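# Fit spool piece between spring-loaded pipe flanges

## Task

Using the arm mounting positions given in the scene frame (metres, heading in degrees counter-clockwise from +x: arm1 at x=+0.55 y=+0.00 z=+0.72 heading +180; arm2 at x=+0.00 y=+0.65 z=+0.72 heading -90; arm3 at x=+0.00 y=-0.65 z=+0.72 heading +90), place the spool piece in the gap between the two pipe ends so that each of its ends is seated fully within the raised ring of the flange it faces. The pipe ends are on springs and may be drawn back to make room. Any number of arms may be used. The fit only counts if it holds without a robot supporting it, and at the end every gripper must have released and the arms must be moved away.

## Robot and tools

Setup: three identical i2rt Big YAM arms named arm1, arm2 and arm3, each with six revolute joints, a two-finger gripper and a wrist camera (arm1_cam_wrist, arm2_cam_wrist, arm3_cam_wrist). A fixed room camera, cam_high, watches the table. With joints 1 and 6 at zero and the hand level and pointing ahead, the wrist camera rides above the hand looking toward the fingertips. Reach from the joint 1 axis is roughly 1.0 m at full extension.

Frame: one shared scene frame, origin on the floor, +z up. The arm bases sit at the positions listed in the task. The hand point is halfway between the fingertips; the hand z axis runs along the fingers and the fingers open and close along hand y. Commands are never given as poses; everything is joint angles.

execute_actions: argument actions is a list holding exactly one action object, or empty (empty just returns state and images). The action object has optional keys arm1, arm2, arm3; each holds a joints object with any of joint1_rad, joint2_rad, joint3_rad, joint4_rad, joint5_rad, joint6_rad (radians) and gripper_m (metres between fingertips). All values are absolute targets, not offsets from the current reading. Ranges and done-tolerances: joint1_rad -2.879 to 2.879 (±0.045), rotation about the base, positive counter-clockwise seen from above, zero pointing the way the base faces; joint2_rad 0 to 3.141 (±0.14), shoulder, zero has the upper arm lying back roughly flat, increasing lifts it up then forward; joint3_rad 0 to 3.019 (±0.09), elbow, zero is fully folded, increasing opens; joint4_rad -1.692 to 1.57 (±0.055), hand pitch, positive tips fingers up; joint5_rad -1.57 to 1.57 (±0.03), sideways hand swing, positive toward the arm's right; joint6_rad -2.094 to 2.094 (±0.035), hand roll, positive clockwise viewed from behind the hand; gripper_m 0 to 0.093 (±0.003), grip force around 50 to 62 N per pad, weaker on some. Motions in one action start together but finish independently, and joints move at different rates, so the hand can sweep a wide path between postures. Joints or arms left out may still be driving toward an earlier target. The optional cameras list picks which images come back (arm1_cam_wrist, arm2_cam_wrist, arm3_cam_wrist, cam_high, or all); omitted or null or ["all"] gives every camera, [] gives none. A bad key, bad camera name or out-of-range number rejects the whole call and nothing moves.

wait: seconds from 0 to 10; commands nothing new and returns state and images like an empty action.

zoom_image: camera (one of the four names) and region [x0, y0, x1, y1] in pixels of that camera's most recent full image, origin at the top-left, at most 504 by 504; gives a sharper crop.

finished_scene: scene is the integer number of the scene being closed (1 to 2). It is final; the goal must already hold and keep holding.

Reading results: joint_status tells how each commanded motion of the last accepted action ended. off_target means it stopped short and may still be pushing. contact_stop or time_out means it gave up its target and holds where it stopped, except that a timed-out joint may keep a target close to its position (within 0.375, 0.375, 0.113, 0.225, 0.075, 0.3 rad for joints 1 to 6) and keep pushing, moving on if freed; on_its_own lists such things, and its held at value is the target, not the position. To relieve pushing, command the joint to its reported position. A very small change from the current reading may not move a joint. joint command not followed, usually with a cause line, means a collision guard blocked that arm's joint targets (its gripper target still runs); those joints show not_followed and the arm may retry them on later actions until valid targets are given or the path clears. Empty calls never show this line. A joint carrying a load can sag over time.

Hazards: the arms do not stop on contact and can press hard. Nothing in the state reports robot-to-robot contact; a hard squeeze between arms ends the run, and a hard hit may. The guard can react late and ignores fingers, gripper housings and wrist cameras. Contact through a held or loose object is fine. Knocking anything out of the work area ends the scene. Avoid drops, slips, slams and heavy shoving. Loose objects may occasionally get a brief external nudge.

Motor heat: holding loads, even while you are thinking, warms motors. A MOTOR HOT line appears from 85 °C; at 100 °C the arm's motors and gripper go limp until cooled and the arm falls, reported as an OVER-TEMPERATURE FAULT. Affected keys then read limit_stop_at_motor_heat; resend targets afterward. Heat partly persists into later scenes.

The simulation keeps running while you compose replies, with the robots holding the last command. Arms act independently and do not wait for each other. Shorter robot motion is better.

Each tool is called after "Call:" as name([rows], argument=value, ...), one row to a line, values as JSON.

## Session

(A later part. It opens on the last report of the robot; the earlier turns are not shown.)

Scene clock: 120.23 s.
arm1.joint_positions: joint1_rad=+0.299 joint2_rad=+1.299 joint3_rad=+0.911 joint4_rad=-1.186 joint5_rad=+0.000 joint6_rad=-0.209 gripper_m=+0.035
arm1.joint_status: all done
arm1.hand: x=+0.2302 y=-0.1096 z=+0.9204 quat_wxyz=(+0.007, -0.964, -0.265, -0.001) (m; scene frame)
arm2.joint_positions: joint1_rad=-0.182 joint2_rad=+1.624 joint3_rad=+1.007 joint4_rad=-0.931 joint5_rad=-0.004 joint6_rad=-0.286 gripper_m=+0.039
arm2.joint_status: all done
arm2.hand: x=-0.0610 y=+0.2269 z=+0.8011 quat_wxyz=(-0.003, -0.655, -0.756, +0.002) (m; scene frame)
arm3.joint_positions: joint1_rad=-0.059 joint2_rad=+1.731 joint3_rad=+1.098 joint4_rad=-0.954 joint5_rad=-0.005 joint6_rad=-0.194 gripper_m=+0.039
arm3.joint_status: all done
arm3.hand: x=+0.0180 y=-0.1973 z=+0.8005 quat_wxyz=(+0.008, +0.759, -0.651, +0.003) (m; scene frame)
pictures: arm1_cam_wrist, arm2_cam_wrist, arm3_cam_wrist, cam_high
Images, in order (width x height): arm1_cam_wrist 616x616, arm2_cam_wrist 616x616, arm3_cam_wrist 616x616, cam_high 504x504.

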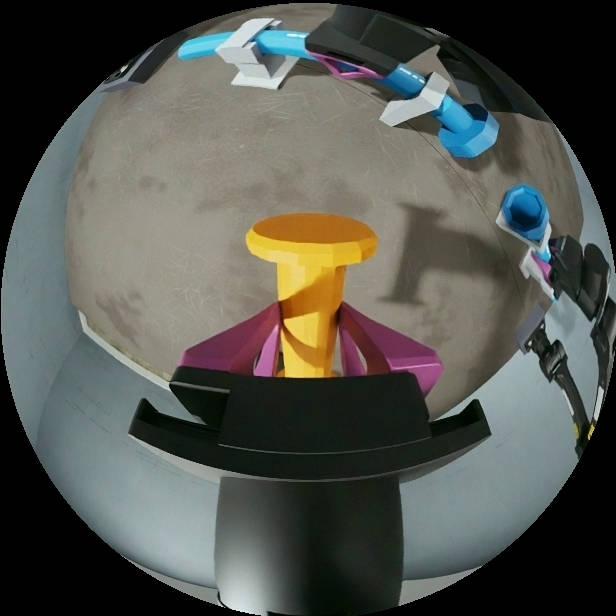

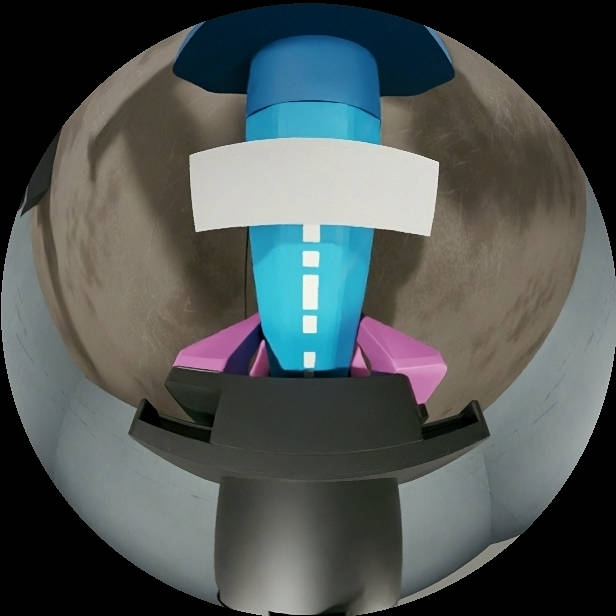

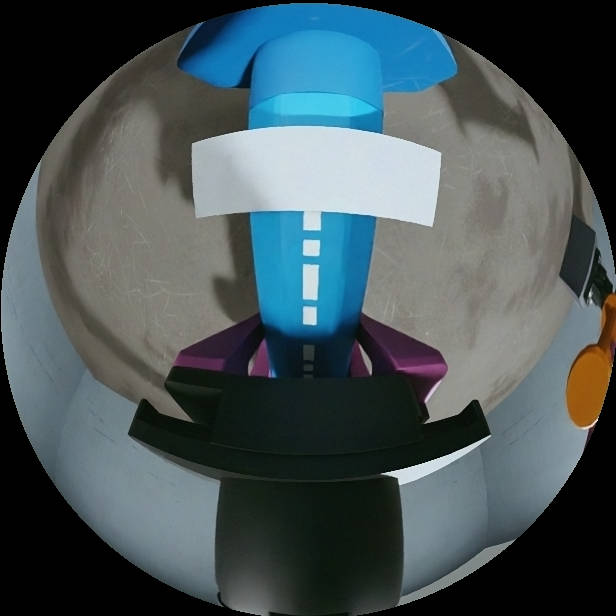

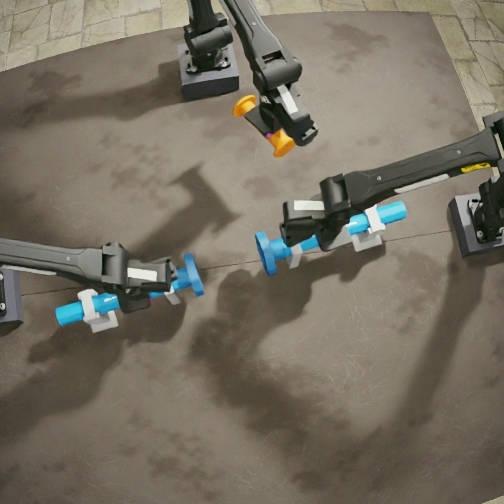

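Call:
execute_actions([
  {"arm2":{"joints":{"joint1_rad":-0.21,"joint2_rad":1.55,"joint3_rad":0.94}},"arm3":{"joints":{"joint1_rad":-0.085,"joint2_rad":1.655,"joint3_rad":1.03}},"arm1":{"joints":{"joint1_rad":-0.01,"joint6_rad":-1.74}}},
], cameras=[])

Call:
execute_actions([
  {"arm1":{"joints":{"joint2_rad":1.8,"joint3_rad":1.55,"joint4_rad":-1.33}}},
])

Scene clock: 140.87 s.
arm1.joint_positions: joint1_rad=-0.016 joint2_rad=+1.299 joint3_rad=+0.911 joint4_rad=-1.186 joint5_rad=+0.000 joint6_rad=-1.731 gripper_m=+0.035
arm1.joint_status: all done
arm1.hand: x=+0.2125 y=-0.0050 z=+0.9217 quat_wxyz=(+0.004, -0.644, -0.765, -0.004) (m; scene frame)
arm2.joint_positions: joint1_rad=-0.187 joint2_rad=+1.602 joint3_rad=+0.979 joint4_rad=-0.907 joint5_rad=-0.006 joint6_rad=-0.285 gripper_m=+0.038
arm2.joint_status: all done
arm2.hand: x=-0.0617 y=+0.2321 z=+0.8013 quat_wxyz=(-0.009, -0.657, -0.754, +0.010) (m; scene frame)
arm3.joint_positions: joint1_rad=-0.063 joint2_rad=+1.708 joint3_rad=+1.068 joint4_rad=-0.928 joint5_rad=-0.008 joint6_rad=-0.188 gripper_m=+0.039
arm3.joint_status: all done
arm3.hand: x=+0.0191 y=-0.2025 z=+0.8010 quat_wxyz=(+0.002, +0.756, -0.655, -0.004) (m; scene frame)
pictures: none
No camera images: the call's "cameras" was empty. Leave "cameras" out to get every camera's image.

Scene clock: 142.17 s.
arm1.joint_positions: joint1_rad=-0.015 joint2_rad=+1.804 joint3_rad=+1.463 joint4_rad=-1.330 joint5_rad=+0.001 joint6_rad=-1.768 gripper_m=+0.035
arm1.joint_status: all done
arm1.hand: x=+0.0396 y=-0.0069 z=+0.9101 quat_wxyz=(-0.033, -0.629, -0.776, -0.036) (m; scene frame)
arm2.joint_positions: joint1_rad=-0.187 joint2_rad=+1.602 joint3_rad=+0.979 joint4_rad=-0.907 joint5_rad=-0.006 joint6_rad=-0.285 gripper_m=+0.038
arm2.joint_status: not commanded
arm2.hand: x=-0.0617 y=+0.2321 z=+0.8013 quat_wxyz=(-0.009, -0.657, -0.754, +0.010) (m; scene frame)
arm3.joint_positions: joint1_rad=-0.062 joint2_rad=+1.708 joint3_rad=+1.067 joint4_rad=-0.927 joint5_rad=-0.003 joint6_rad=-0.185 gripper_m=+0.039
arm3.joint_status: not commanded
arm3.hand: x=+0.0194 y=-0.2026 z=+0.8010 quat_wxyz=(+0.000, +0.755, -0.655, -0.002) (m; scene frame)
pictures: arm1_cam_wrist, arm2_cam_wrist, arm3_cam_wrist, cam_high
Images, in order (width x height): arm1_cam_wrist 616x616, arm2_cam_wrist 616x616, arm3_cam_wrist 616x616, cam_high 504x504.

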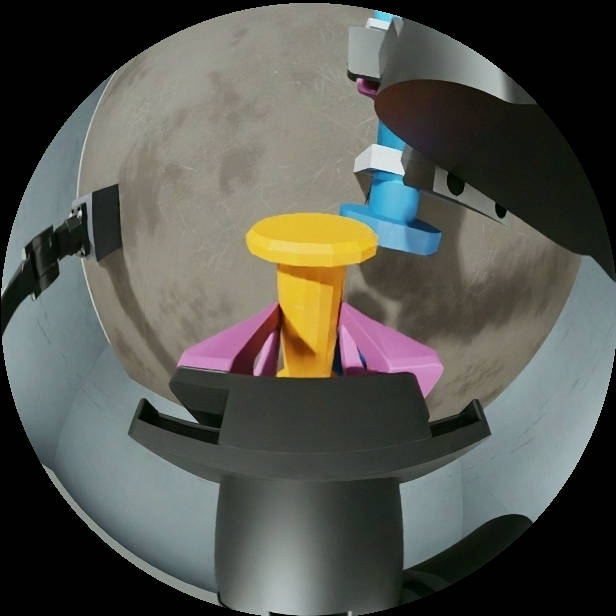

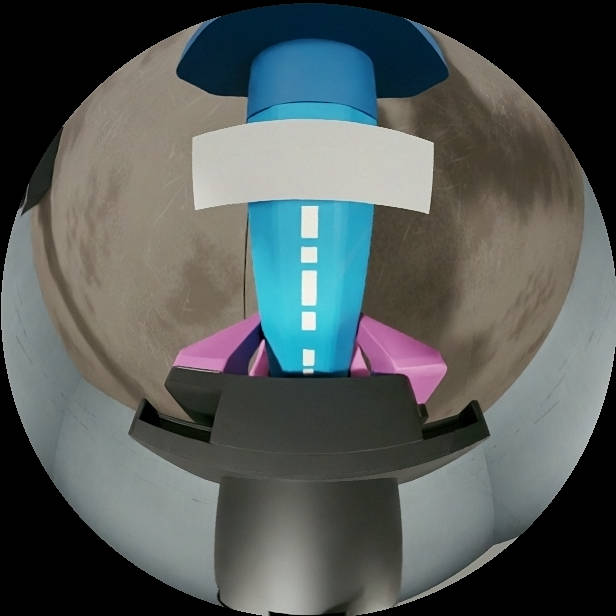

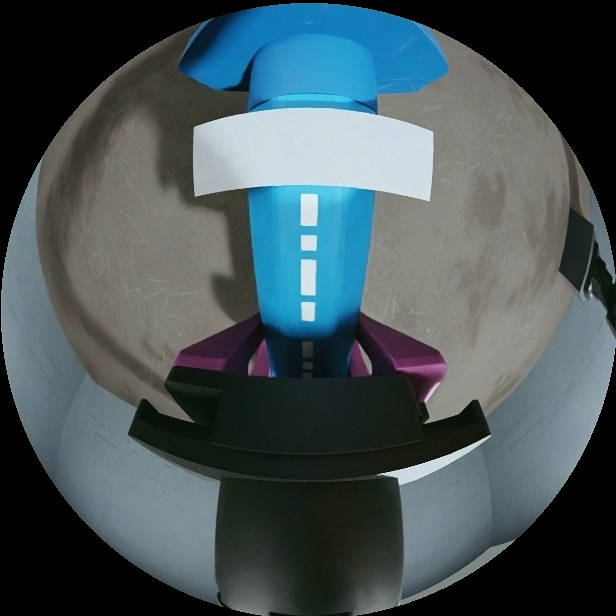

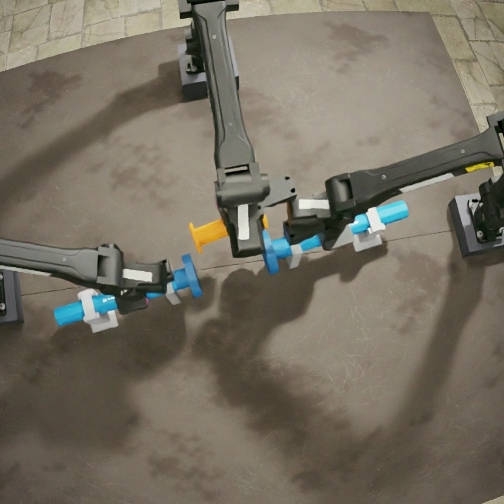

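Call:
execute_actions([
  {"arm3":{"joints":{"gripper_m":0.09,"joint1_rad":-0.056,"joint2_rad":1.708,"joint3_rad":1.067,"joint4_rad":-0.95}},"arm1":{"joints":{"joint1_rad":0.04,"joint4_rad":-1.25,"joint6_rad":-1.74}}},
], cameras=[])

Call:
execute_actions([
  {"arm3":{"joints":{"joint2_rad":1.55,"joint3_rad":0.86,"joint4_rad":-0.455}}},
])

Scene clock: 159.20 s.
arm1.joint_positions: joint1_rad=+0.023 joint2_rad=+1.804 joint3_rad=+1.473 joint4_rad=-1.280 joint5_rad=+0.004 joint6_rad=-1.771 gripper_m=+0.035
arm1.joint_status: all done
arm1.hand: x=+0.0244 y=-0.0270 z=+0.9123 quat_wxyz=(-0.009, -0.613, -0.790, -0.018) (m; scene frame)
arm2.joint_positions: joint1_rad=-0.187 joint2_rad=+1.602 joint3_rad=+0.979 joint4_rad=-0.907 joint5_rad=-0.006 joint6_rad=-0.285 gripper_m=+0.038
arm2.joint_status: not commanded
arm2.hand: x=-0.0617 y=+0.2321 z=+0.8013 quat_wxyz=(-0.009, -0.657, -0.754, +0.010) (m; scene frame)
arm3.joint_positions: joint1_rad=-0.043 joint2_rad=+1.708 joint3_rad=+1.067 joint4_rad=-0.936 joint5_rad=+0.002 joint6_rad=-0.212 gripper_m=+0.090
arm3.joint_status: all done
arm3.hand: x=+0.0118 y=-0.2048 z=+0.8010 quat_wxyz=(+0.002, +0.770, -0.638, +0.003) (m; scene frame)
pictures: none
No camera images: the call's "cameras" was empty. Leave "cameras" out to get every camera's image.

Scene clock: 160.40 s.
arm1.joint_positions: joint1_rad=+0.035 joint2_rad=+1.804 joint3_rad=+1.488 joint4_rad=-1.263 joint5_rad=+0.000 joint6_rad=-1.749 gripper_m=+0.035
arm1.joint_status: not commanded
arm1.hand: x=+0.0152 y=-0.0342 z=+0.9175 quat_wxyz=(+0.002, -0.617, -0.787, -0.006) (m; scene frame)
arm2.joint_positions: joint1_rad=-0.187 joint2_rad=+1.602 joint3_rad=+0.979 joint4_rad=-0.907 joint5_rad=-0.006 joint6_rad=-0.285 gripper_m=+0.038
arm2.joint_status: not commanded
arm2.hand: x=-0.0617 y=+0.2321 z=+0.8013 quat_wxyz=(-0.009, -0.657, -0.754, +0.010) (m; scene frame)
arm3.joint_positions: joint1_rad=-0.044 joint2_rad=+1.551 joint3_rad=+0.869 joint4_rad=-0.478 joint5_rad=+0.002 joint6_rad=-0.213 gripper_m=+0.090
arm3.joint_status: all done
arm3.hand: x=+0.0127 y=-0.1734 z=+0.8230 quat_wxyz=(-0.161, +0.754, -0.624, -0.125) (m; scene frame)
pictures: arm1_cam_wrist, arm2_cam_wrist, arm3_cam_wrist, cam_high
Images, in order (width x height): arm1_cam_wrist 616x616, arm2_cam_wrist 616x616, arm3_cam_wrist 616x616, cam_high 504x504.

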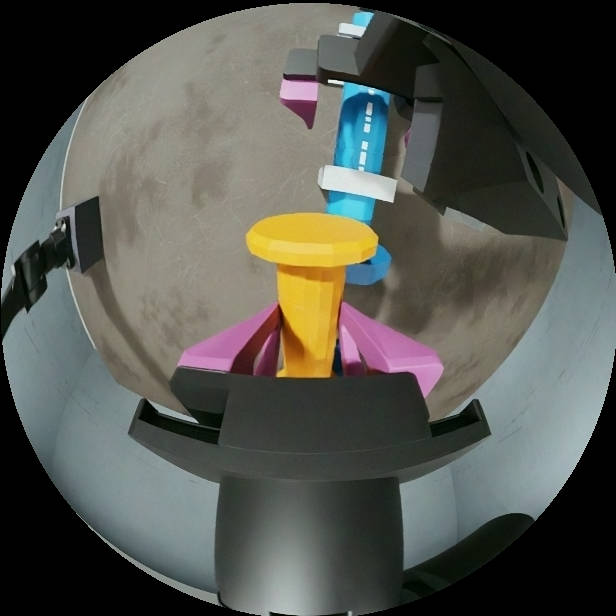

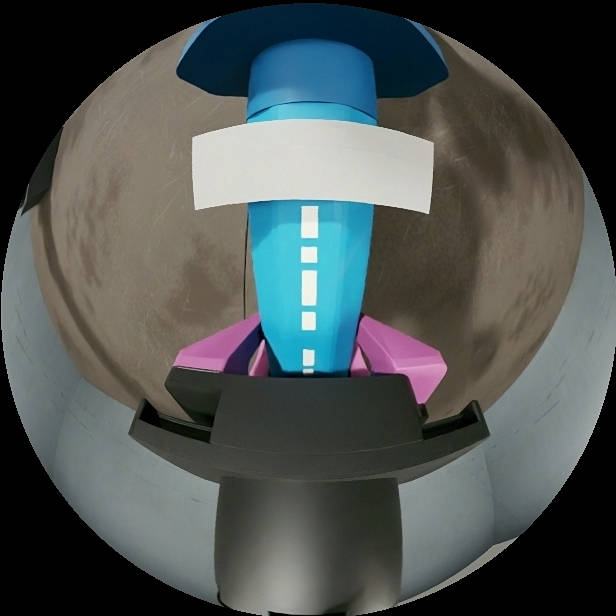

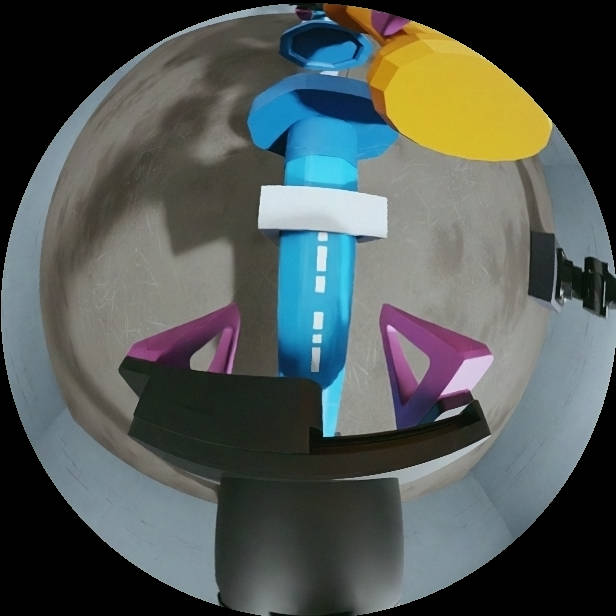

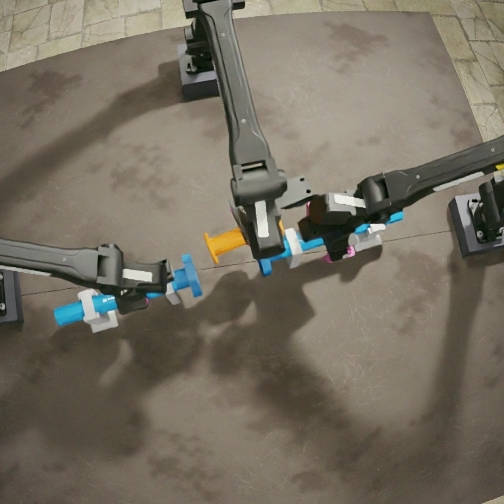

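Call:
execute_actions([
  {"arm3":{"joints":{"joint1_rad":-0.065,"joint2_rad":1.555,"joint3_rad":0.80,"joint4_rad":-0.405}},"arm1":{"joints":{"joint1_rad":0.0}}},
], cameras=["arm3_cam_wrist"])

Call:
execute_actions([
  {"arm3":{"joints":{"gripper_m":0}}},
], cameras=["arm3_cam_wrist"])

Scene clock: 165.73 s.
arm1.joint_positions: joint1_rad=+0.003 joint2_rad=+1.804 joint3_rad=+1.488 joint4_rad=-1.263 joint5_rad=+0.000 joint6_rad=-1.749 gripper_m=+0.035
arm1.joint_status: all done
arm1.hand: x=+0.0144 y=-0.0173 z=+0.9177 quat_wxyz=(+0.002, -0.630, -0.777, -0.006) (m; scene frame)
arm2.joint_positions: joint1_rad=-0.187 joint2_rad=+1.602 joint3_rad=+0.979 joint4_rad=-0.907 joint5_rad=-0.006 joint6_rad=-0.285 gripper_m=+0.038
arm2.joint_status: not commanded
arm2.hand: x=-0.0617 y=+0.2321 z=+0.8013 quat_wxyz=(-0.009, -0.657, -0.754, +0.010) (m; scene frame)
arm3.joint_positions: joint1_rad=-0.054 joint2_rad=+1.551 joint3_rad=+0.804 joint4_rad=-0.428 joint5_rad=+0.002 joint6_rad=-0.213 gripper_m=+0.090
arm3.joint_status: all done
arm3.hand: x=+0.0170 y=-0.1930 z=+0.8029 quat_wxyz=(-0.156, +0.752, -0.629, -0.120) (m; scene frame)
pictures: arm3_cam_wrist
Images, in order (width x height): arm3_cam_wrist 616x616.

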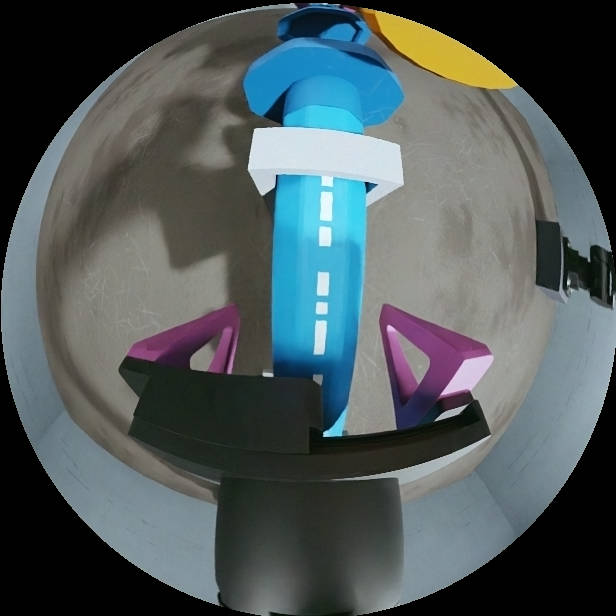

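Scene clock: 166.43 s.
arm1.joint_positions: joint1_rad=+0.003 joint2_rad=+1.804 joint3_rad=+1.488 joint4_rad=-1.263 joint5_rad=+0.000 joint6_rad=-1.749 gripper_m=+0.035
arm1.joint_status: not commanded
arm1.hand: x=+0.0144 y=-0.0173 z=+0.9177 quat_wxyz=(+0.002, -0.630, -0.777, -0.006) (m; scene frame)
arm2.joint_positions: joint1_rad=-0.187 joint2_rad=+1.602 joint3_rad=+0.979 joint4_rad=-0.907 joint5_rad=-0.006 joint6_rad=-0.285 gripper_m=+0.038
arm2.joint_status: not commanded
arm2.hand: x=-0.0617 y=+0.2321 z=+0.8013 quat_wxyz=(-0.009, -0.657, -0.754, +0.010) (m; scene frame)
arm3.joint_positions: joint1_rad=-0.059 joint2_rad=+1.551 joint3_rad=+0.804 joint4_rad=-0.423 joint5_rad=+0.003 joint6_rad=-0.207 gripper_m=+0.039
arm3.joint_status: gripper_m off_target (ended at +0.039, target +0.000)
arm3.hand: x=+0.0193 y=-0.1919 z=+0.8033 quat_wxyz=(-0.158, +0.748, -0.633, -0.121) (m; scene frame)
pictures: arm3_cam_wrist
Images, in order (width x height): arm3_cam_wrist 616x616.

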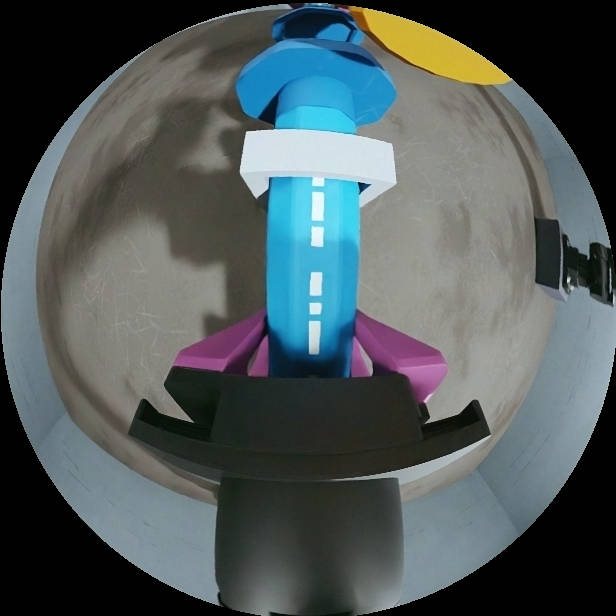

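Call:
execute_actions([
  {"arm3":{"joints":{"joint1_rad":-0.08,"joint2_rad":1.45,"joint3_rad":0.70,"joint4_rad":-0.42}},"arm1":{"joints":{"joint2_rad":1.87,"joint3_rad":1.54,"joint4_rad":-1.25}}},
])

Scene clock: 169.60 s.
arm1.joint_positions: joint1_rad=+0.004 joint2_rad=+1.872 joint3_rad=+1.488 joint4_rad=-1.263 joint5_rad=-0.007 joint6_rad=-1.749 gripper_m=+0.035
arm1.joint_status: all done
arm1.hand: x=+0.0163 y=-0.0185 z=+0.8828 quat_wxyz=(-0.026, -0.629, -0.776, -0.026) (m; scene frame)
arm2.joint_positions: joint1_rad=-0.187 joint2_rad=+1.602 joint3_rad=+0.979 joint4_rad=-0.907 joint5_rad=-0.006 joint6_rad=-0.285 gripper_m=+0.038
arm2.joint_status: not commanded
arm2.hand: x=-0.0617 y=+0.2321 z=+0.8013 quat_wxyz=(-0.009, -0.657, -0.754, +0.010) (m; scene frame)
arm3.joint_positions: joint1_rad=-0.066 joint2_rad=+1.499 joint3_rad=+0.738 joint4_rad=-0.392 joint5_rad=-0.001 joint6_rad=-0.209 gripper_m=+0.039
arm3.joint_status: all done
arm3.hand: x=+0.0211 y=-0.2117 z=+0.8036 quat_wxyz=(-0.164, +0.745, -0.633, -0.127) (m; scene frame)
pictures: arm1_cam_wrist, arm2_cam_wrist, arm3_cam_wrist, cam_high
Images, in order (width x height): arm1_cam_wrist 616x616, arm2_cam_wrist 616x616, arm3_cam_wrist 616x616, cam_high 504x504.

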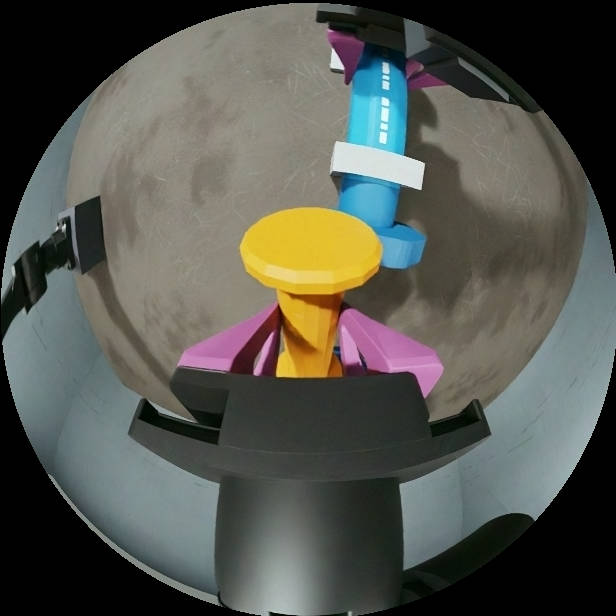

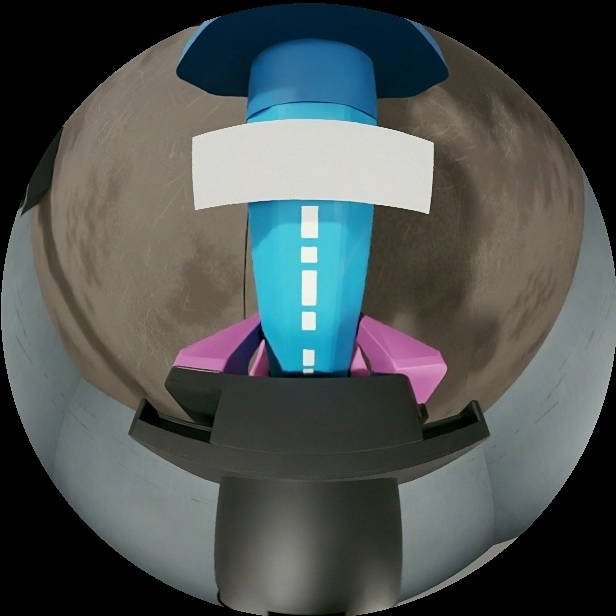

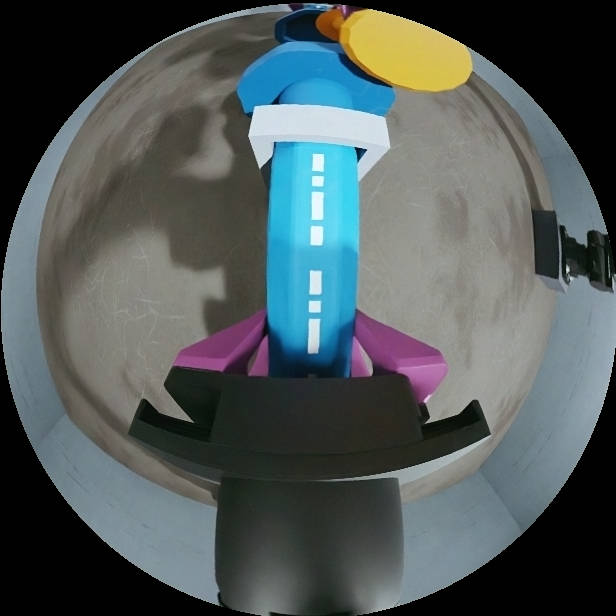

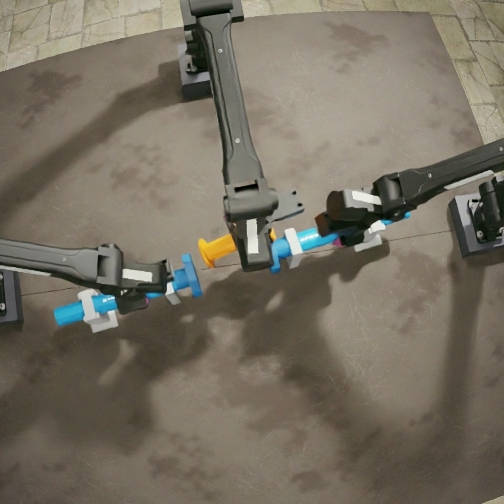

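Call:
execute_actions([
  {"arm1":{"joints":{"joint2_rad":1.5,"joint3_rad":1.0,"joint4_rad":-1.08}}},
], cameras=[])

Call:
execute_actions([
  {"arm1":{"joints":{"joint2_rad":1.66,"joint3_rad":0.86,"joint4_rad":-0.78}}},
], cameras=["arm1_cam_wrist","cam_high"])

Scene clock: 179.77 s.
arm1.joint_positions: joint1_rad=+0.005 joint2_rad=+1.505 joint3_rad=+0.988 joint4_rad=-1.092 joint5_rad=-0.004 joint6_rad=-1.748 gripper_m=+0.035
arm1.joint_status: all done
arm1.hand: x=+0.1634 y=-0.0136 z=+0.8769 quat_wxyz=(-0.011, -0.629, -0.777, -0.014) (m; scene frame)
arm2.joint_positions: joint1_rad=-0.187 joint2_rad=+1.602 joint3_rad=+0.979 joint4_rad=-0.907 joint5_rad=-0.006 joint6_rad=-0.285 gripper_m=+0.038
arm2.joint_status: not commanded
arm2.hand: x=-0.0617 y=+0.2321 z=+0.8013 quat_wxyz=(-0.009, -0.657, -0.754, +0.010) (m; scene frame)
arm3.joint_positions: joint1_rad=-0.066 joint2_rad=+1.499 joint3_rad=+0.738 joint4_rad=-0.392 joint5_rad=-0.001 joint6_rad=-0.209 gripper_m=+0.039
arm3.joint_status: not commanded
arm3.hand: x=+0.0211 y=-0.2117 z=+0.8036 quat_wxyz=(-0.164, +0.745, -0.633, -0.127) (m; scene frame)
pictures: none
No camera images: the call's "cameras" was empty. Leave "cameras" out to get every camera's image.

Scene clock: 180.80 s.
arm1.joint_positions: joint1_rad=+0.005 joint2_rad=+1.678 joint3_rad=+0.845 joint4_rad=-0.796 joint5_rad=+0.002 joint6_rad=-1.743 gripper_m=+0.035
arm1.joint_status: all done
arm1.hand: x=+0.1773 y=-0.0109 z=+0.7705 quat_wxyz=(-0.016, -0.631, -0.775, -0.023) (m; scene frame)
arm2.joint_positions: joint1_rad=-0.187 joint2_rad=+1.602 joint3_rad=+0.979 joint4_rad=-0.907 joint5_rad=-0.006 joint6_rad=-0.285 gripper_m=+0.038
arm2.joint_status: not commanded
arm2.hand: x=-0.0617 y=+0.2321 z=+0.8013 quat_wxyz=(-0.009, -0.657, -0.754, +0.010) (m; scene frame)
arm3.joint_positions: joint1_rad=-0.066 joint2_rad=+1.499 joint3_rad=+0.738 joint4_rad=-0.392 joint5_rad=-0.001 joint6_rad=-0.209 gripper_m=+0.039
arm3.joint_status: not commanded
arm3.hand: x=+0.0211 y=-0.2117 z=+0.8036 quat_wxyz=(-0.164, +0.745, -0.633, -0.127) (m; scene frame)
pictures: arm1_cam_wrist, cam_high
Images, in order (width x height): arm1_cam_wrist 616x616, cam_high 504x504.

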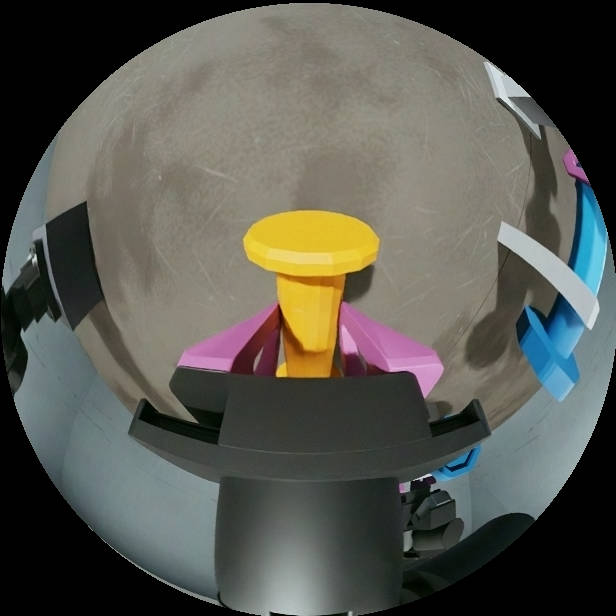

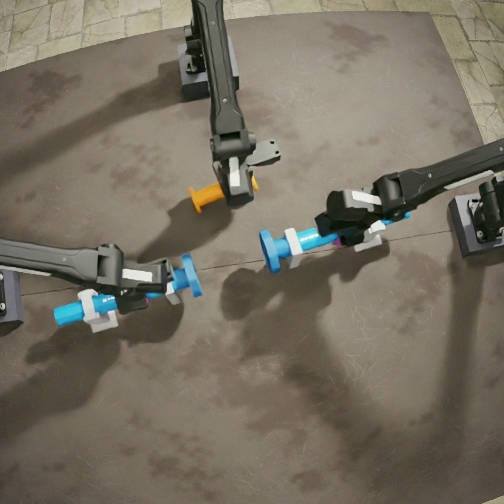

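Call:
execute_actions([
  {"arm1":{"joints":{"joint2_rad":1.70,"joint4_rad":-0.74}}},
], cameras=[])

Call:
execute_actions([
  {"arm1":{"joints":{"gripper_m":0.09}}},
], cameras=[])

Call:
execute_actions([
  {"arm1":{"joints":{"joint1_rad":-0.1,"joint6_rad":-1.84,"joint4_rad":-0.76}}},
], cameras=["arm1_cam_wrist","cam_high"])

Scene clock: 185.77 s.
arm1.joint_positions: joint1_rad=+0.005 joint2_rad=+1.685 joint3_rad=+0.845 joint4_rad=-0.757 joint5_rad=+0.002 joint6_rad=-1.743 gripper_m=+0.035
arm1.joint_status: all done
arm1.hand: x=+0.1689 y=-0.0111 z=+0.7675 quat_wxyz=(-0.004, -0.631, -0.775, -0.012) (m; scene frame)
arm2.joint_positions: joint1_rad=-0.187 joint2_rad=+1.602 joint3_rad=+0.979 joint4_rad=-0.907 joint5_rad=-0.006 joint6_rad=-0.285 gripper_m=+0.038
arm2.joint_status: not commanded
arm2.hand: x=-0.0617 y=+0.2321 z=+0.8013 quat_wxyz=(-0.009, -0.657, -0.754, +0.010) (m; scene frame)
arm3.joint_positions: joint1_rad=-0.066 joint2_rad=+1.499 joint3_rad=+0.738 joint4_rad=-0.392 joint5_rad=-0.001 joint6_rad=-0.209 gripper_m=+0.039
arm3.joint_status: not commanded
arm3.hand: x=+0.0211 y=-0.2117 z=+0.8036 quat_wxyz=(-0.164, +0.745, -0.633, -0.127) (m; scene frame)
pictures: none
No camera images: the call's "cameras" was empty. Leave "cameras" out to get every camera's image.

Scene clock: 186.47 s.
arm1.joint_positions: joint1_rad=+0.005 joint2_rad=+1.685 joint3_rad=+0.845 joint4_rad=-0.754 joint5_rad=+0.002 joint6_rad=-1.743 gripper_m=+0.090
arm1.joint_status: all done
arm1.hand: x=+0.1682 y=-0.0111 z=+0.7675 quat_wxyz=(-0.003, -0.631, -0.776, -0.011) (m; scene frame)
arm2.joint_positions: joint1_rad=-0.187 joint2_rad=+1.602 joint3_rad=+0.979 joint4_rad=-0.907 joint5_rad=-0.006 joint6_rad=-0.285 gripper_m=+0.038
arm2.joint_status: not commanded
arm2.hand: x=-0.0617 y=+0.2321 z=+0.8013 quat_wxyz=(-0.009, -0.657, -0.754, +0.010) (m; scene frame)
arm3.joint_positions: joint1_rad=-0.066 joint2_rad=+1.499 joint3_rad=+0.738 joint4_rad=-0.392 joint5_rad=-0.001 joint6_rad=-0.209 gripper_m=+0.039
arm3.joint_status: not commanded
arm3.hand: x=+0.0211 y=-0.2117 z=+0.8036 quat_wxyz=(-0.164, +0.745, -0.633, -0.127) (m; scene frame)
pictures: none
No camera images: the call's "cameras" was empty. Leave "cameras" out to get every camera's image.

Scene clock: 187.43 s.
arm1.joint_positions: joint1_rad=-0.106 joint2_rad=+1.685 joint3_rad=+0.845 joint4_rad=-0.754 joint5_rad=+0.001 joint6_rad=-1.831 gripper_m=+0.090
arm1.joint_status: all done
arm1.hand: x=+0.1693 y=+0.0312 z=+0.7680 quat_wxyz=(-0.003, -0.640, -0.768, -0.010) (m; scene frame)
arm2.joint_positions: joint1_rad=-0.187 joint2_rad=+1.602 joint3_rad=+0.979 joint4_rad=-0.907 joint5_rad=-0.006 joint6_rad=-0.285 gripper_m=+0.038
arm2.joint_status: not commanded
arm2.hand: x=-0.0617 y=+0.2321 z=+0.8013 quat_wxyz=(-0.009, -0.657, -0.754, +0.010) (m; scene frame)
arm3.joint_positions: joint1_rad=-0.066 joint2_rad=+1.499 joint3_rad=+0.738 joint4_rad=-0.392 joint5_rad=-0.001 joint6_rad=-0.209 gripper_m=+0.039
arm3.joint_status: not commanded
arm3.hand: x=+0.0211 y=-0.2117 z=+0.8036 quat_wxyz=(-0.164, +0.745, -0.633, -0.127) (m; scene frame)
pictures: arm1_cam_wrist, cam_high
Images, in order (width x height): arm1_cam_wrist 616x616, cam_high 504x504.

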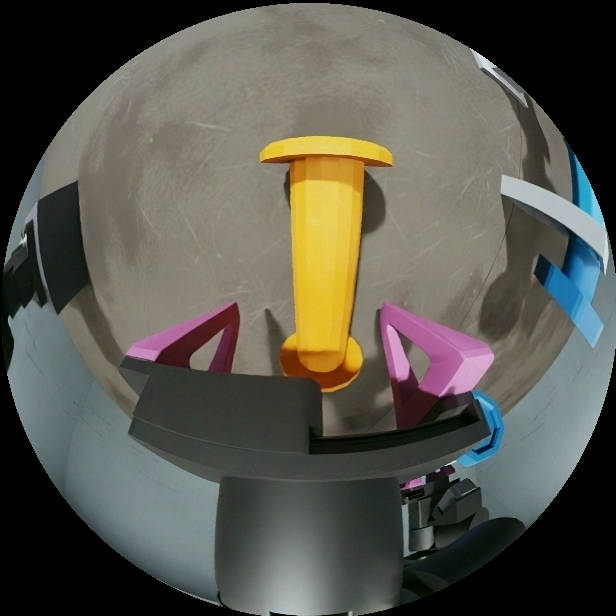

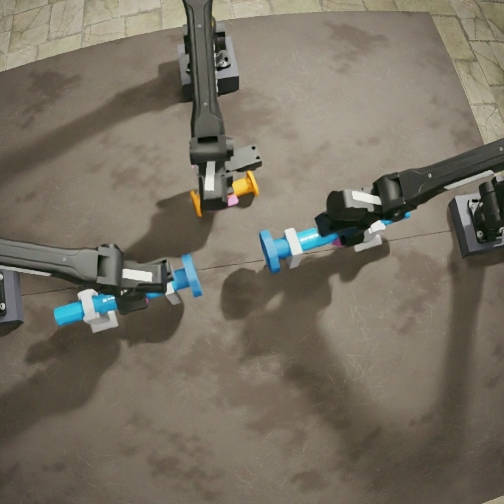

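Call:
execute_actions([
  {"arm1":{"joints":{"joint1_rad":-0.06,"joint6_rad":-1.81,"joint2_rad":1.72,"joint4_rad":-0.73}}},
], cameras=[])

Call:
execute_actions([
  {"arm1":{"joints":{"gripper_m":0}}},
], cameras=["arm1_cam_wrist"])

Scene clock: 192.77 s.
arm1.joint_positions: joint1_rad=-0.063 joint2_rad=+1.706 joint3_rad=+0.845 joint4_rad=-0.745 joint5_rad=+0.001 joint6_rad=-1.819 gripper_m=+0.090
arm1.joint_status: all done
arm1.hand: x=+0.1695 y=+0.0146 z=+0.7601 quat_wxyz=(-0.008, -0.628, -0.778, -0.014) (m; scene frame)
arm2.joint_positions: joint1_rad=-0.187 joint2_rad=+1.602 joint3_rad=+0.979 joint4_rad=-0.907 joint5_rad=-0.006 joint6_rad=-0.285 gripper_m=+0.038
arm2.joint_status: not commanded
arm2.hand: x=-0.0617 y=+0.2321 z=+0.8013 quat_wxyz=(-0.009, -0.657, -0.754, +0.010) (m; scene frame)
arm3.joint_positions: joint1_rad=-0.066 joint2_rad=+1.499 joint3_rad=+0.738 joint4_rad=-0.392 joint5_rad=-0.001 joint6_rad=-0.209 gripper_m=+0.039
arm3.joint_status: not commanded
arm3.hand: x=+0.0211 y=-0.2117 z=+0.8036 quat_wxyz=(-0.164, +0.745, -0.633, -0.127) (m; scene frame)
pictures: none
No camera images: the call's "cameras" was empty. Leave "cameras" out to get every camera's image.

Scene clock: 193.47 s.
arm1.joint_positions: joint1_rad=-0.063 joint2_rad=+1.706 joint3_rad=+0.845 joint4_rad=-0.739 joint5_rad=+0.001 joint6_rad=-1.816 gripper_m=+0.035
arm1.joint_status: gripper_m off_target (ended at +0.035, target +0.000)
arm1.hand: x=+0.1681 y=+0.0146 z=+0.7600 quat_wxyz=(-0.006, -0.629, -0.777, -0.012) (m; scene frame)
arm2.joint_positions: joint1_rad=-0.187 joint2_rad=+1.602 joint3_rad=+0.979 joint4_rad=-0.907 joint5_rad=-0.006 joint6_rad=-0.285 gripper_m=+0.038
arm2.joint_status: not commanded
arm2.hand: x=-0.0617 y=+0.2321 z=+0.8013 quat_wxyz=(-0.009, -0.657, -0.754, +0.010) (m; scene frame)
arm3.joint_positions: joint1_rad=-0.066 joint2_rad=+1.499 joint3_rad=+0.738 joint4_rad=-0.392 joint5_rad=-0.001 joint6_rad=-0.209 gripper_m=+0.039
arm3.joint_status: not commanded
arm3.hand: x=+0.0211 y=-0.2117 z=+0.8036 quat_wxyz=(-0.164, +0.745, -0.633, -0.127) (m; scene frame)
pictures: arm1_cam_wrist
Images, in order (width x height): arm1_cam_wrist 616x616.

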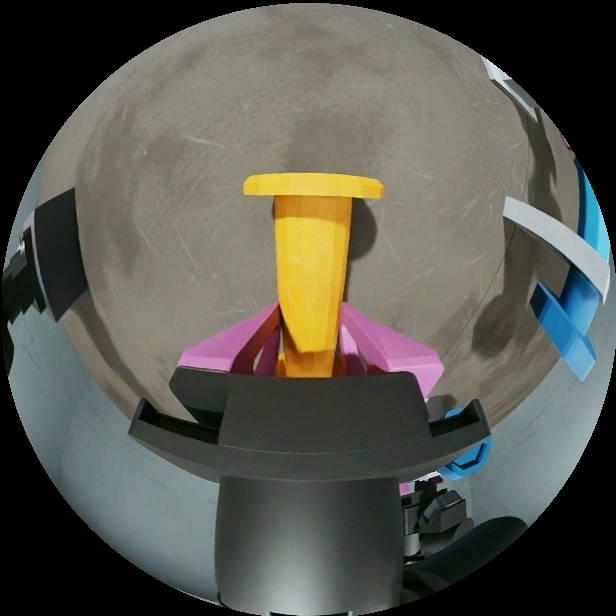

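Call:
execute_actions([
  {"arm1":{"joints":{"joint1_rad":-0.048,"joint6_rad":-1.80,"joint2_rad":1.55,"joint3_rad":1.2,"joint4_rad":-1.23}}},
], cameras=[])

Call:
execute_actions([
  {"arm1":{"joints":{"joint2_rad":1.75,"joint3_rad":1.62,"joint4_rad":-1.44}}},
], cameras=[])

Call:
execute_actions([
  {"arm1":{"joints":{"joint2_rad":1.875,"joint3_rad":1.62,"joint4_rad":-1.31}}},
])

Scene clock: 203.60 s.
arm1.joint_positions: joint1_rad=-0.058 joint2_rad=+1.548 joint3_rad=+1.175 joint4_rad=-1.217 joint5_rad=+0.001 joint6_rad=-1.808 gripper_m=+0.035
arm1.joint_status: all done
arm1.hand: x=+0.1188 y=+0.0121 z=+0.9249 quat_wxyz=(-0.002, -0.630, -0.776, -0.009) (m; scene frame)
arm2.joint_positions: joint1_rad=-0.187 joint2_rad=+1.602 joint3_rad=+0.979 joint4_rad=-0.907 joint5_rad=-0.006 joint6_rad=-0.285 gripper_m=+0.038
arm2.joint_status: not commanded
arm2.hand: x=-0.0617 y=+0.2321 z=+0.8013 quat_wxyz=(-0.009, -0.657, -0.754, +0.010) (m; scene frame)
arm3.joint_positions: joint1_rad=-0.066 joint2_rad=+1.499 joint3_rad=+0.738 joint4_rad=-0.392 joint5_rad=-0.001 joint6_rad=-0.209 gripper_m=+0.039
arm3.joint_status: not commanded
arm3.hand: x=+0.0211 y=-0.2117 z=+0.8036 quat_wxyz=(-0.164, +0.745, -0.633, -0.127) (m; scene frame)
pictures: none
No camera images: the call's "cameras" was empty. Leave "cameras" out to get every camera's image.

Scene clock: 204.83 s.
arm1.joint_positions: joint1_rad=-0.058 joint2_rad=+1.769 joint3_rad=+1.573 joint4_rad=-1.426 joint5_rad=+0.001 joint6_rad=-1.807 gripper_m=+0.035
arm1.joint_status: all done
arm1.hand: x=+0.0260 y=+0.0144 z=+0.9682 quat_wxyz=(-0.015, -0.630, -0.776, -0.019) (m; scene frame)
arm2.joint_positions: joint1_rad=-0.187 joint2_rad=+1.602 joint3_rad=+0.979 joint4_rad=-0.907 joint5_rad=-0.006 joint6_rad=-0.285 gripper_m=+0.038
arm2.joint_status: not commanded
arm2.hand: x=-0.0617 y=+0.2321 z=+0.8013 quat_wxyz=(-0.009, -0.657, -0.754, +0.010) (m; scene frame)
arm3.joint_positions: joint1_rad=-0.066 joint2_rad=+1.499 joint3_rad=+0.738 joint4_rad=-0.392 joint5_rad=-0.001 joint6_rad=-0.209 gripper_m=+0.039
arm3.joint_status: not commanded
arm3.hand: x=+0.0211 y=-0.2117 z=+0.8036 quat_wxyz=(-0.164, +0.745, -0.633, -0.127) (m; scene frame)
pictures: none
No camera images: the call's "cameras" was empty. Leave "cameras" out to get every camera's image.

Scene clock: 205.77 s.
arm1.joint_positions: joint1_rad=-0.057 joint2_rad=+1.895 joint3_rad=+1.573 joint4_rad=-1.322 joint5_rad=+0.000 joint6_rad=-1.808 gripper_m=+0.035
arm1.joint_status: all done
arm1.hand: x=-0.0005 y=+0.0155 z=+0.9015 quat_wxyz=(-0.024, -0.630, -0.776, -0.025) (m; scene frame)
arm2.joint_positions: joint1_rad=-0.187 joint2_rad=+1.602 joint3_rad=+0.979 joint4_rad=-0.907 joint5_rad=-0.006 joint6_rad=-0.285 gripper_m=+0.038
arm2.joint_status: not commanded
arm2.hand: x=-0.0617 y=+0.2321 z=+0.8013 quat_wxyz=(-0.009, -0.657, -0.754, +0.010) (m; scene frame)
arm3.joint_positions: joint1_rad=-0.066 joint2_rad=+1.499 joint3_rad=+0.738 joint4_rad=-0.391 joint5_rad=-0.001 joint6_rad=-0.210 gripper_m=+0.039
arm3.joint_status: not commanded
arm3.hand: x=+0.0211 y=-0.2116 z=+0.8036 quat_wxyz=(-0.164, +0.746, -0.633, -0.127) (m; scene frame)
pictures: arm1_cam_wrist, arm2_cam_wrist, arm3_cam_wrist, cam_high
Images, in order (width x height): arm1_cam_wrist 616x616, arm2_cam_wrist 616x616, arm3_cam_wrist 616x616, cam_high 504x504.

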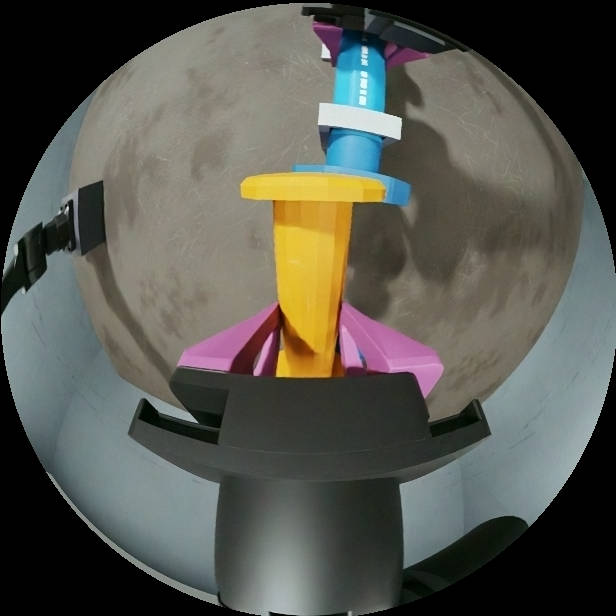

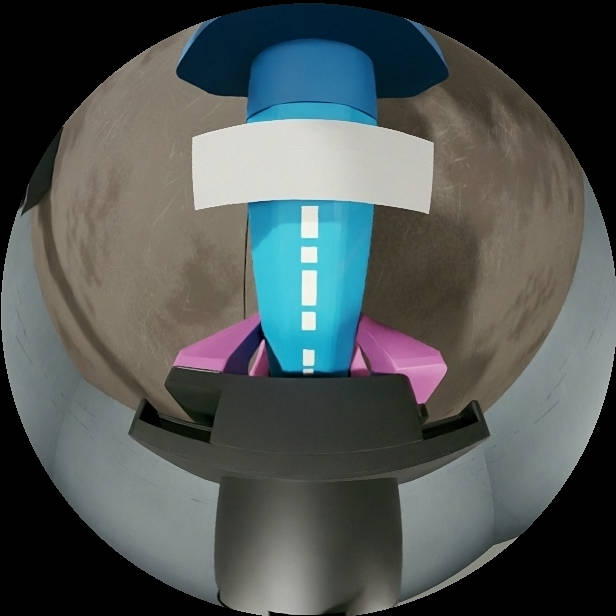

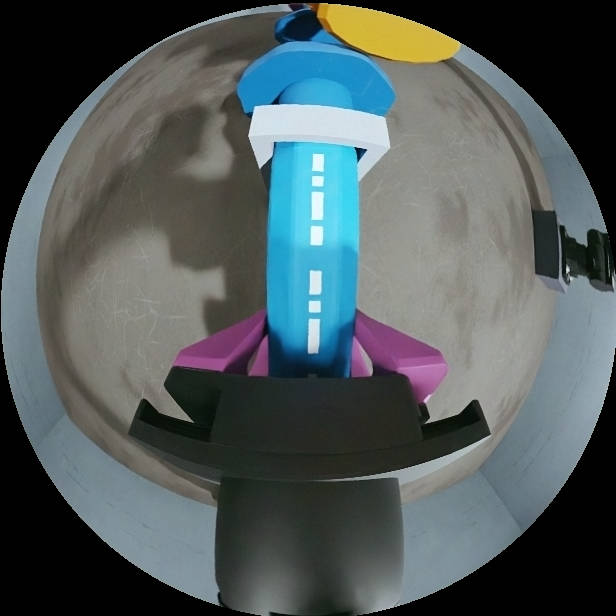

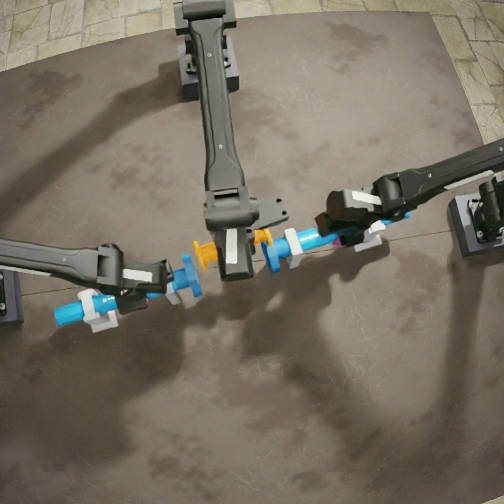

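Call:
execute_actions([
  {"arm1":{"joints":{"joint1_rad":-0.093,"joint6_rad":-1.765,"joint4_rad":-1.245,"joint2_rad":1.91}},"arm2":{"joints":{"joint2_rad":1.52,"joint3_rad":0.92}}},
])

Scene clock: 212.30 s.
arm1.joint_positions: joint1_rad=-0.087 joint2_rad=+1.905 joint3_rad=+1.573 joint4_rad=-1.259 joint5_rad=-0.003 joint6_rad=-1.775 gripper_m=+0.035
arm1.joint_status: all done
arm1.hand: x=-0.0150 y=+0.0327 z=+0.8957 quat_wxyz=(-0.003, -0.654, -0.756, -0.008) (m; scene frame)
arm2.joint_positions: joint1_rad=-0.189 joint2_rad=+1.589 joint3_rad=+0.962 joint4_rad=-0.889 joint5_rad=-0.006 joint6_rad=-0.285 gripper_m=+0.038
arm2.joint_status: all done
arm2.hand: x=-0.0622 y=+0.2346 z=+0.8014 quat_wxyz=(-0.012, -0.658, -0.753, +0.016) (m; scene frame)
arm3.joint_positions: joint1_rad=-0.066 joint2_rad=+1.499 joint3_rad=+0.738 joint4_rad=-0.391 joint5_rad=-0.001 joint6_rad=-0.210 gripper_m=+0.039
arm3.joint_status: not commanded
arm3.hand: x=+0.0211 y=-0.2116 z=+0.8036 quat_wxyz=(-0.164, +0.746, -0.633, -0.127) (m; scene frame)
pictures: arm1_cam_wrist, arm2_cam_wrist, arm3_cam_wrist, cam_high
Images, in order (width x height): arm1_cam_wrist 616x616, arm2_cam_wrist 616x616, arm3_cam_wrist 616x616, cam_high 504x504.

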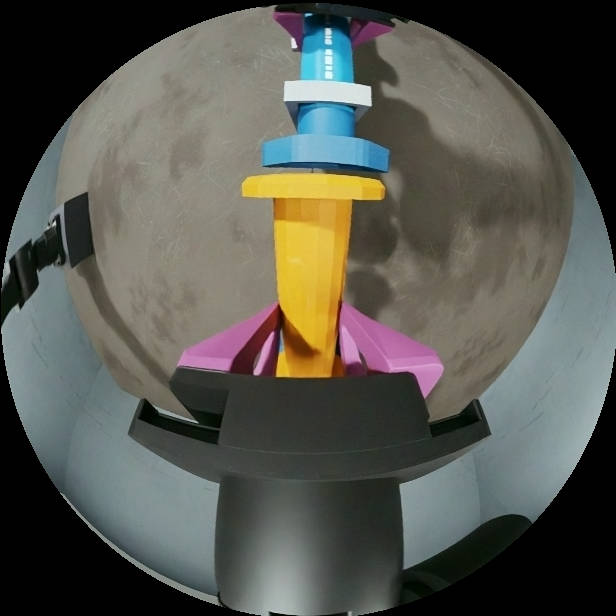

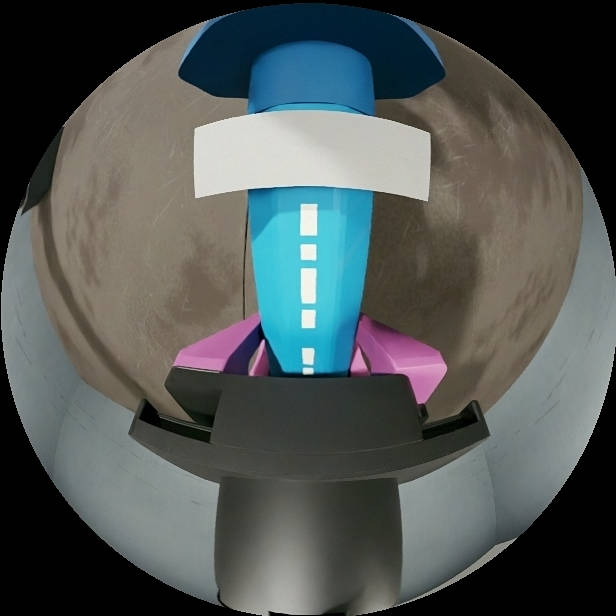

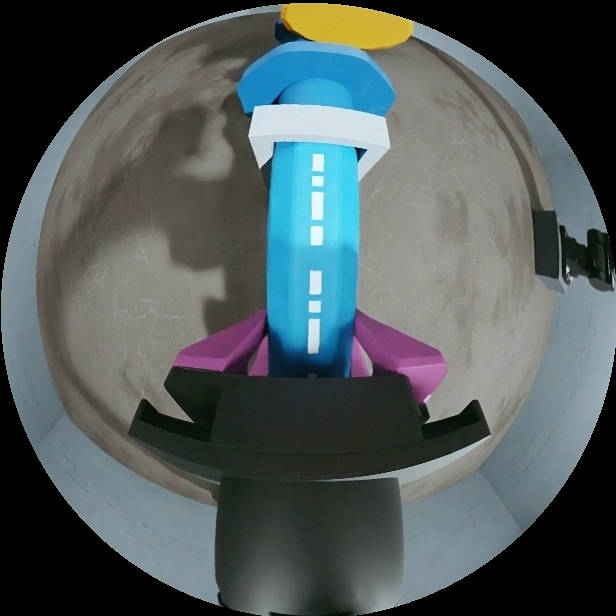

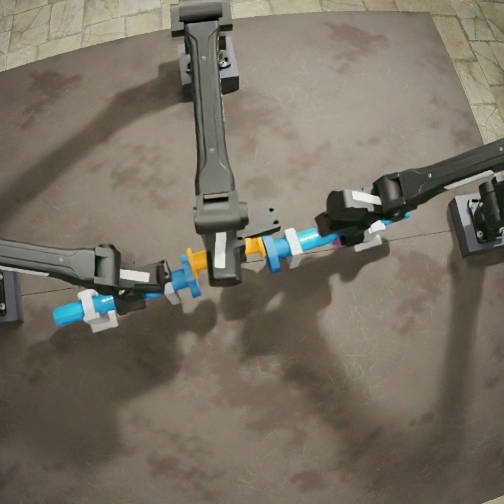

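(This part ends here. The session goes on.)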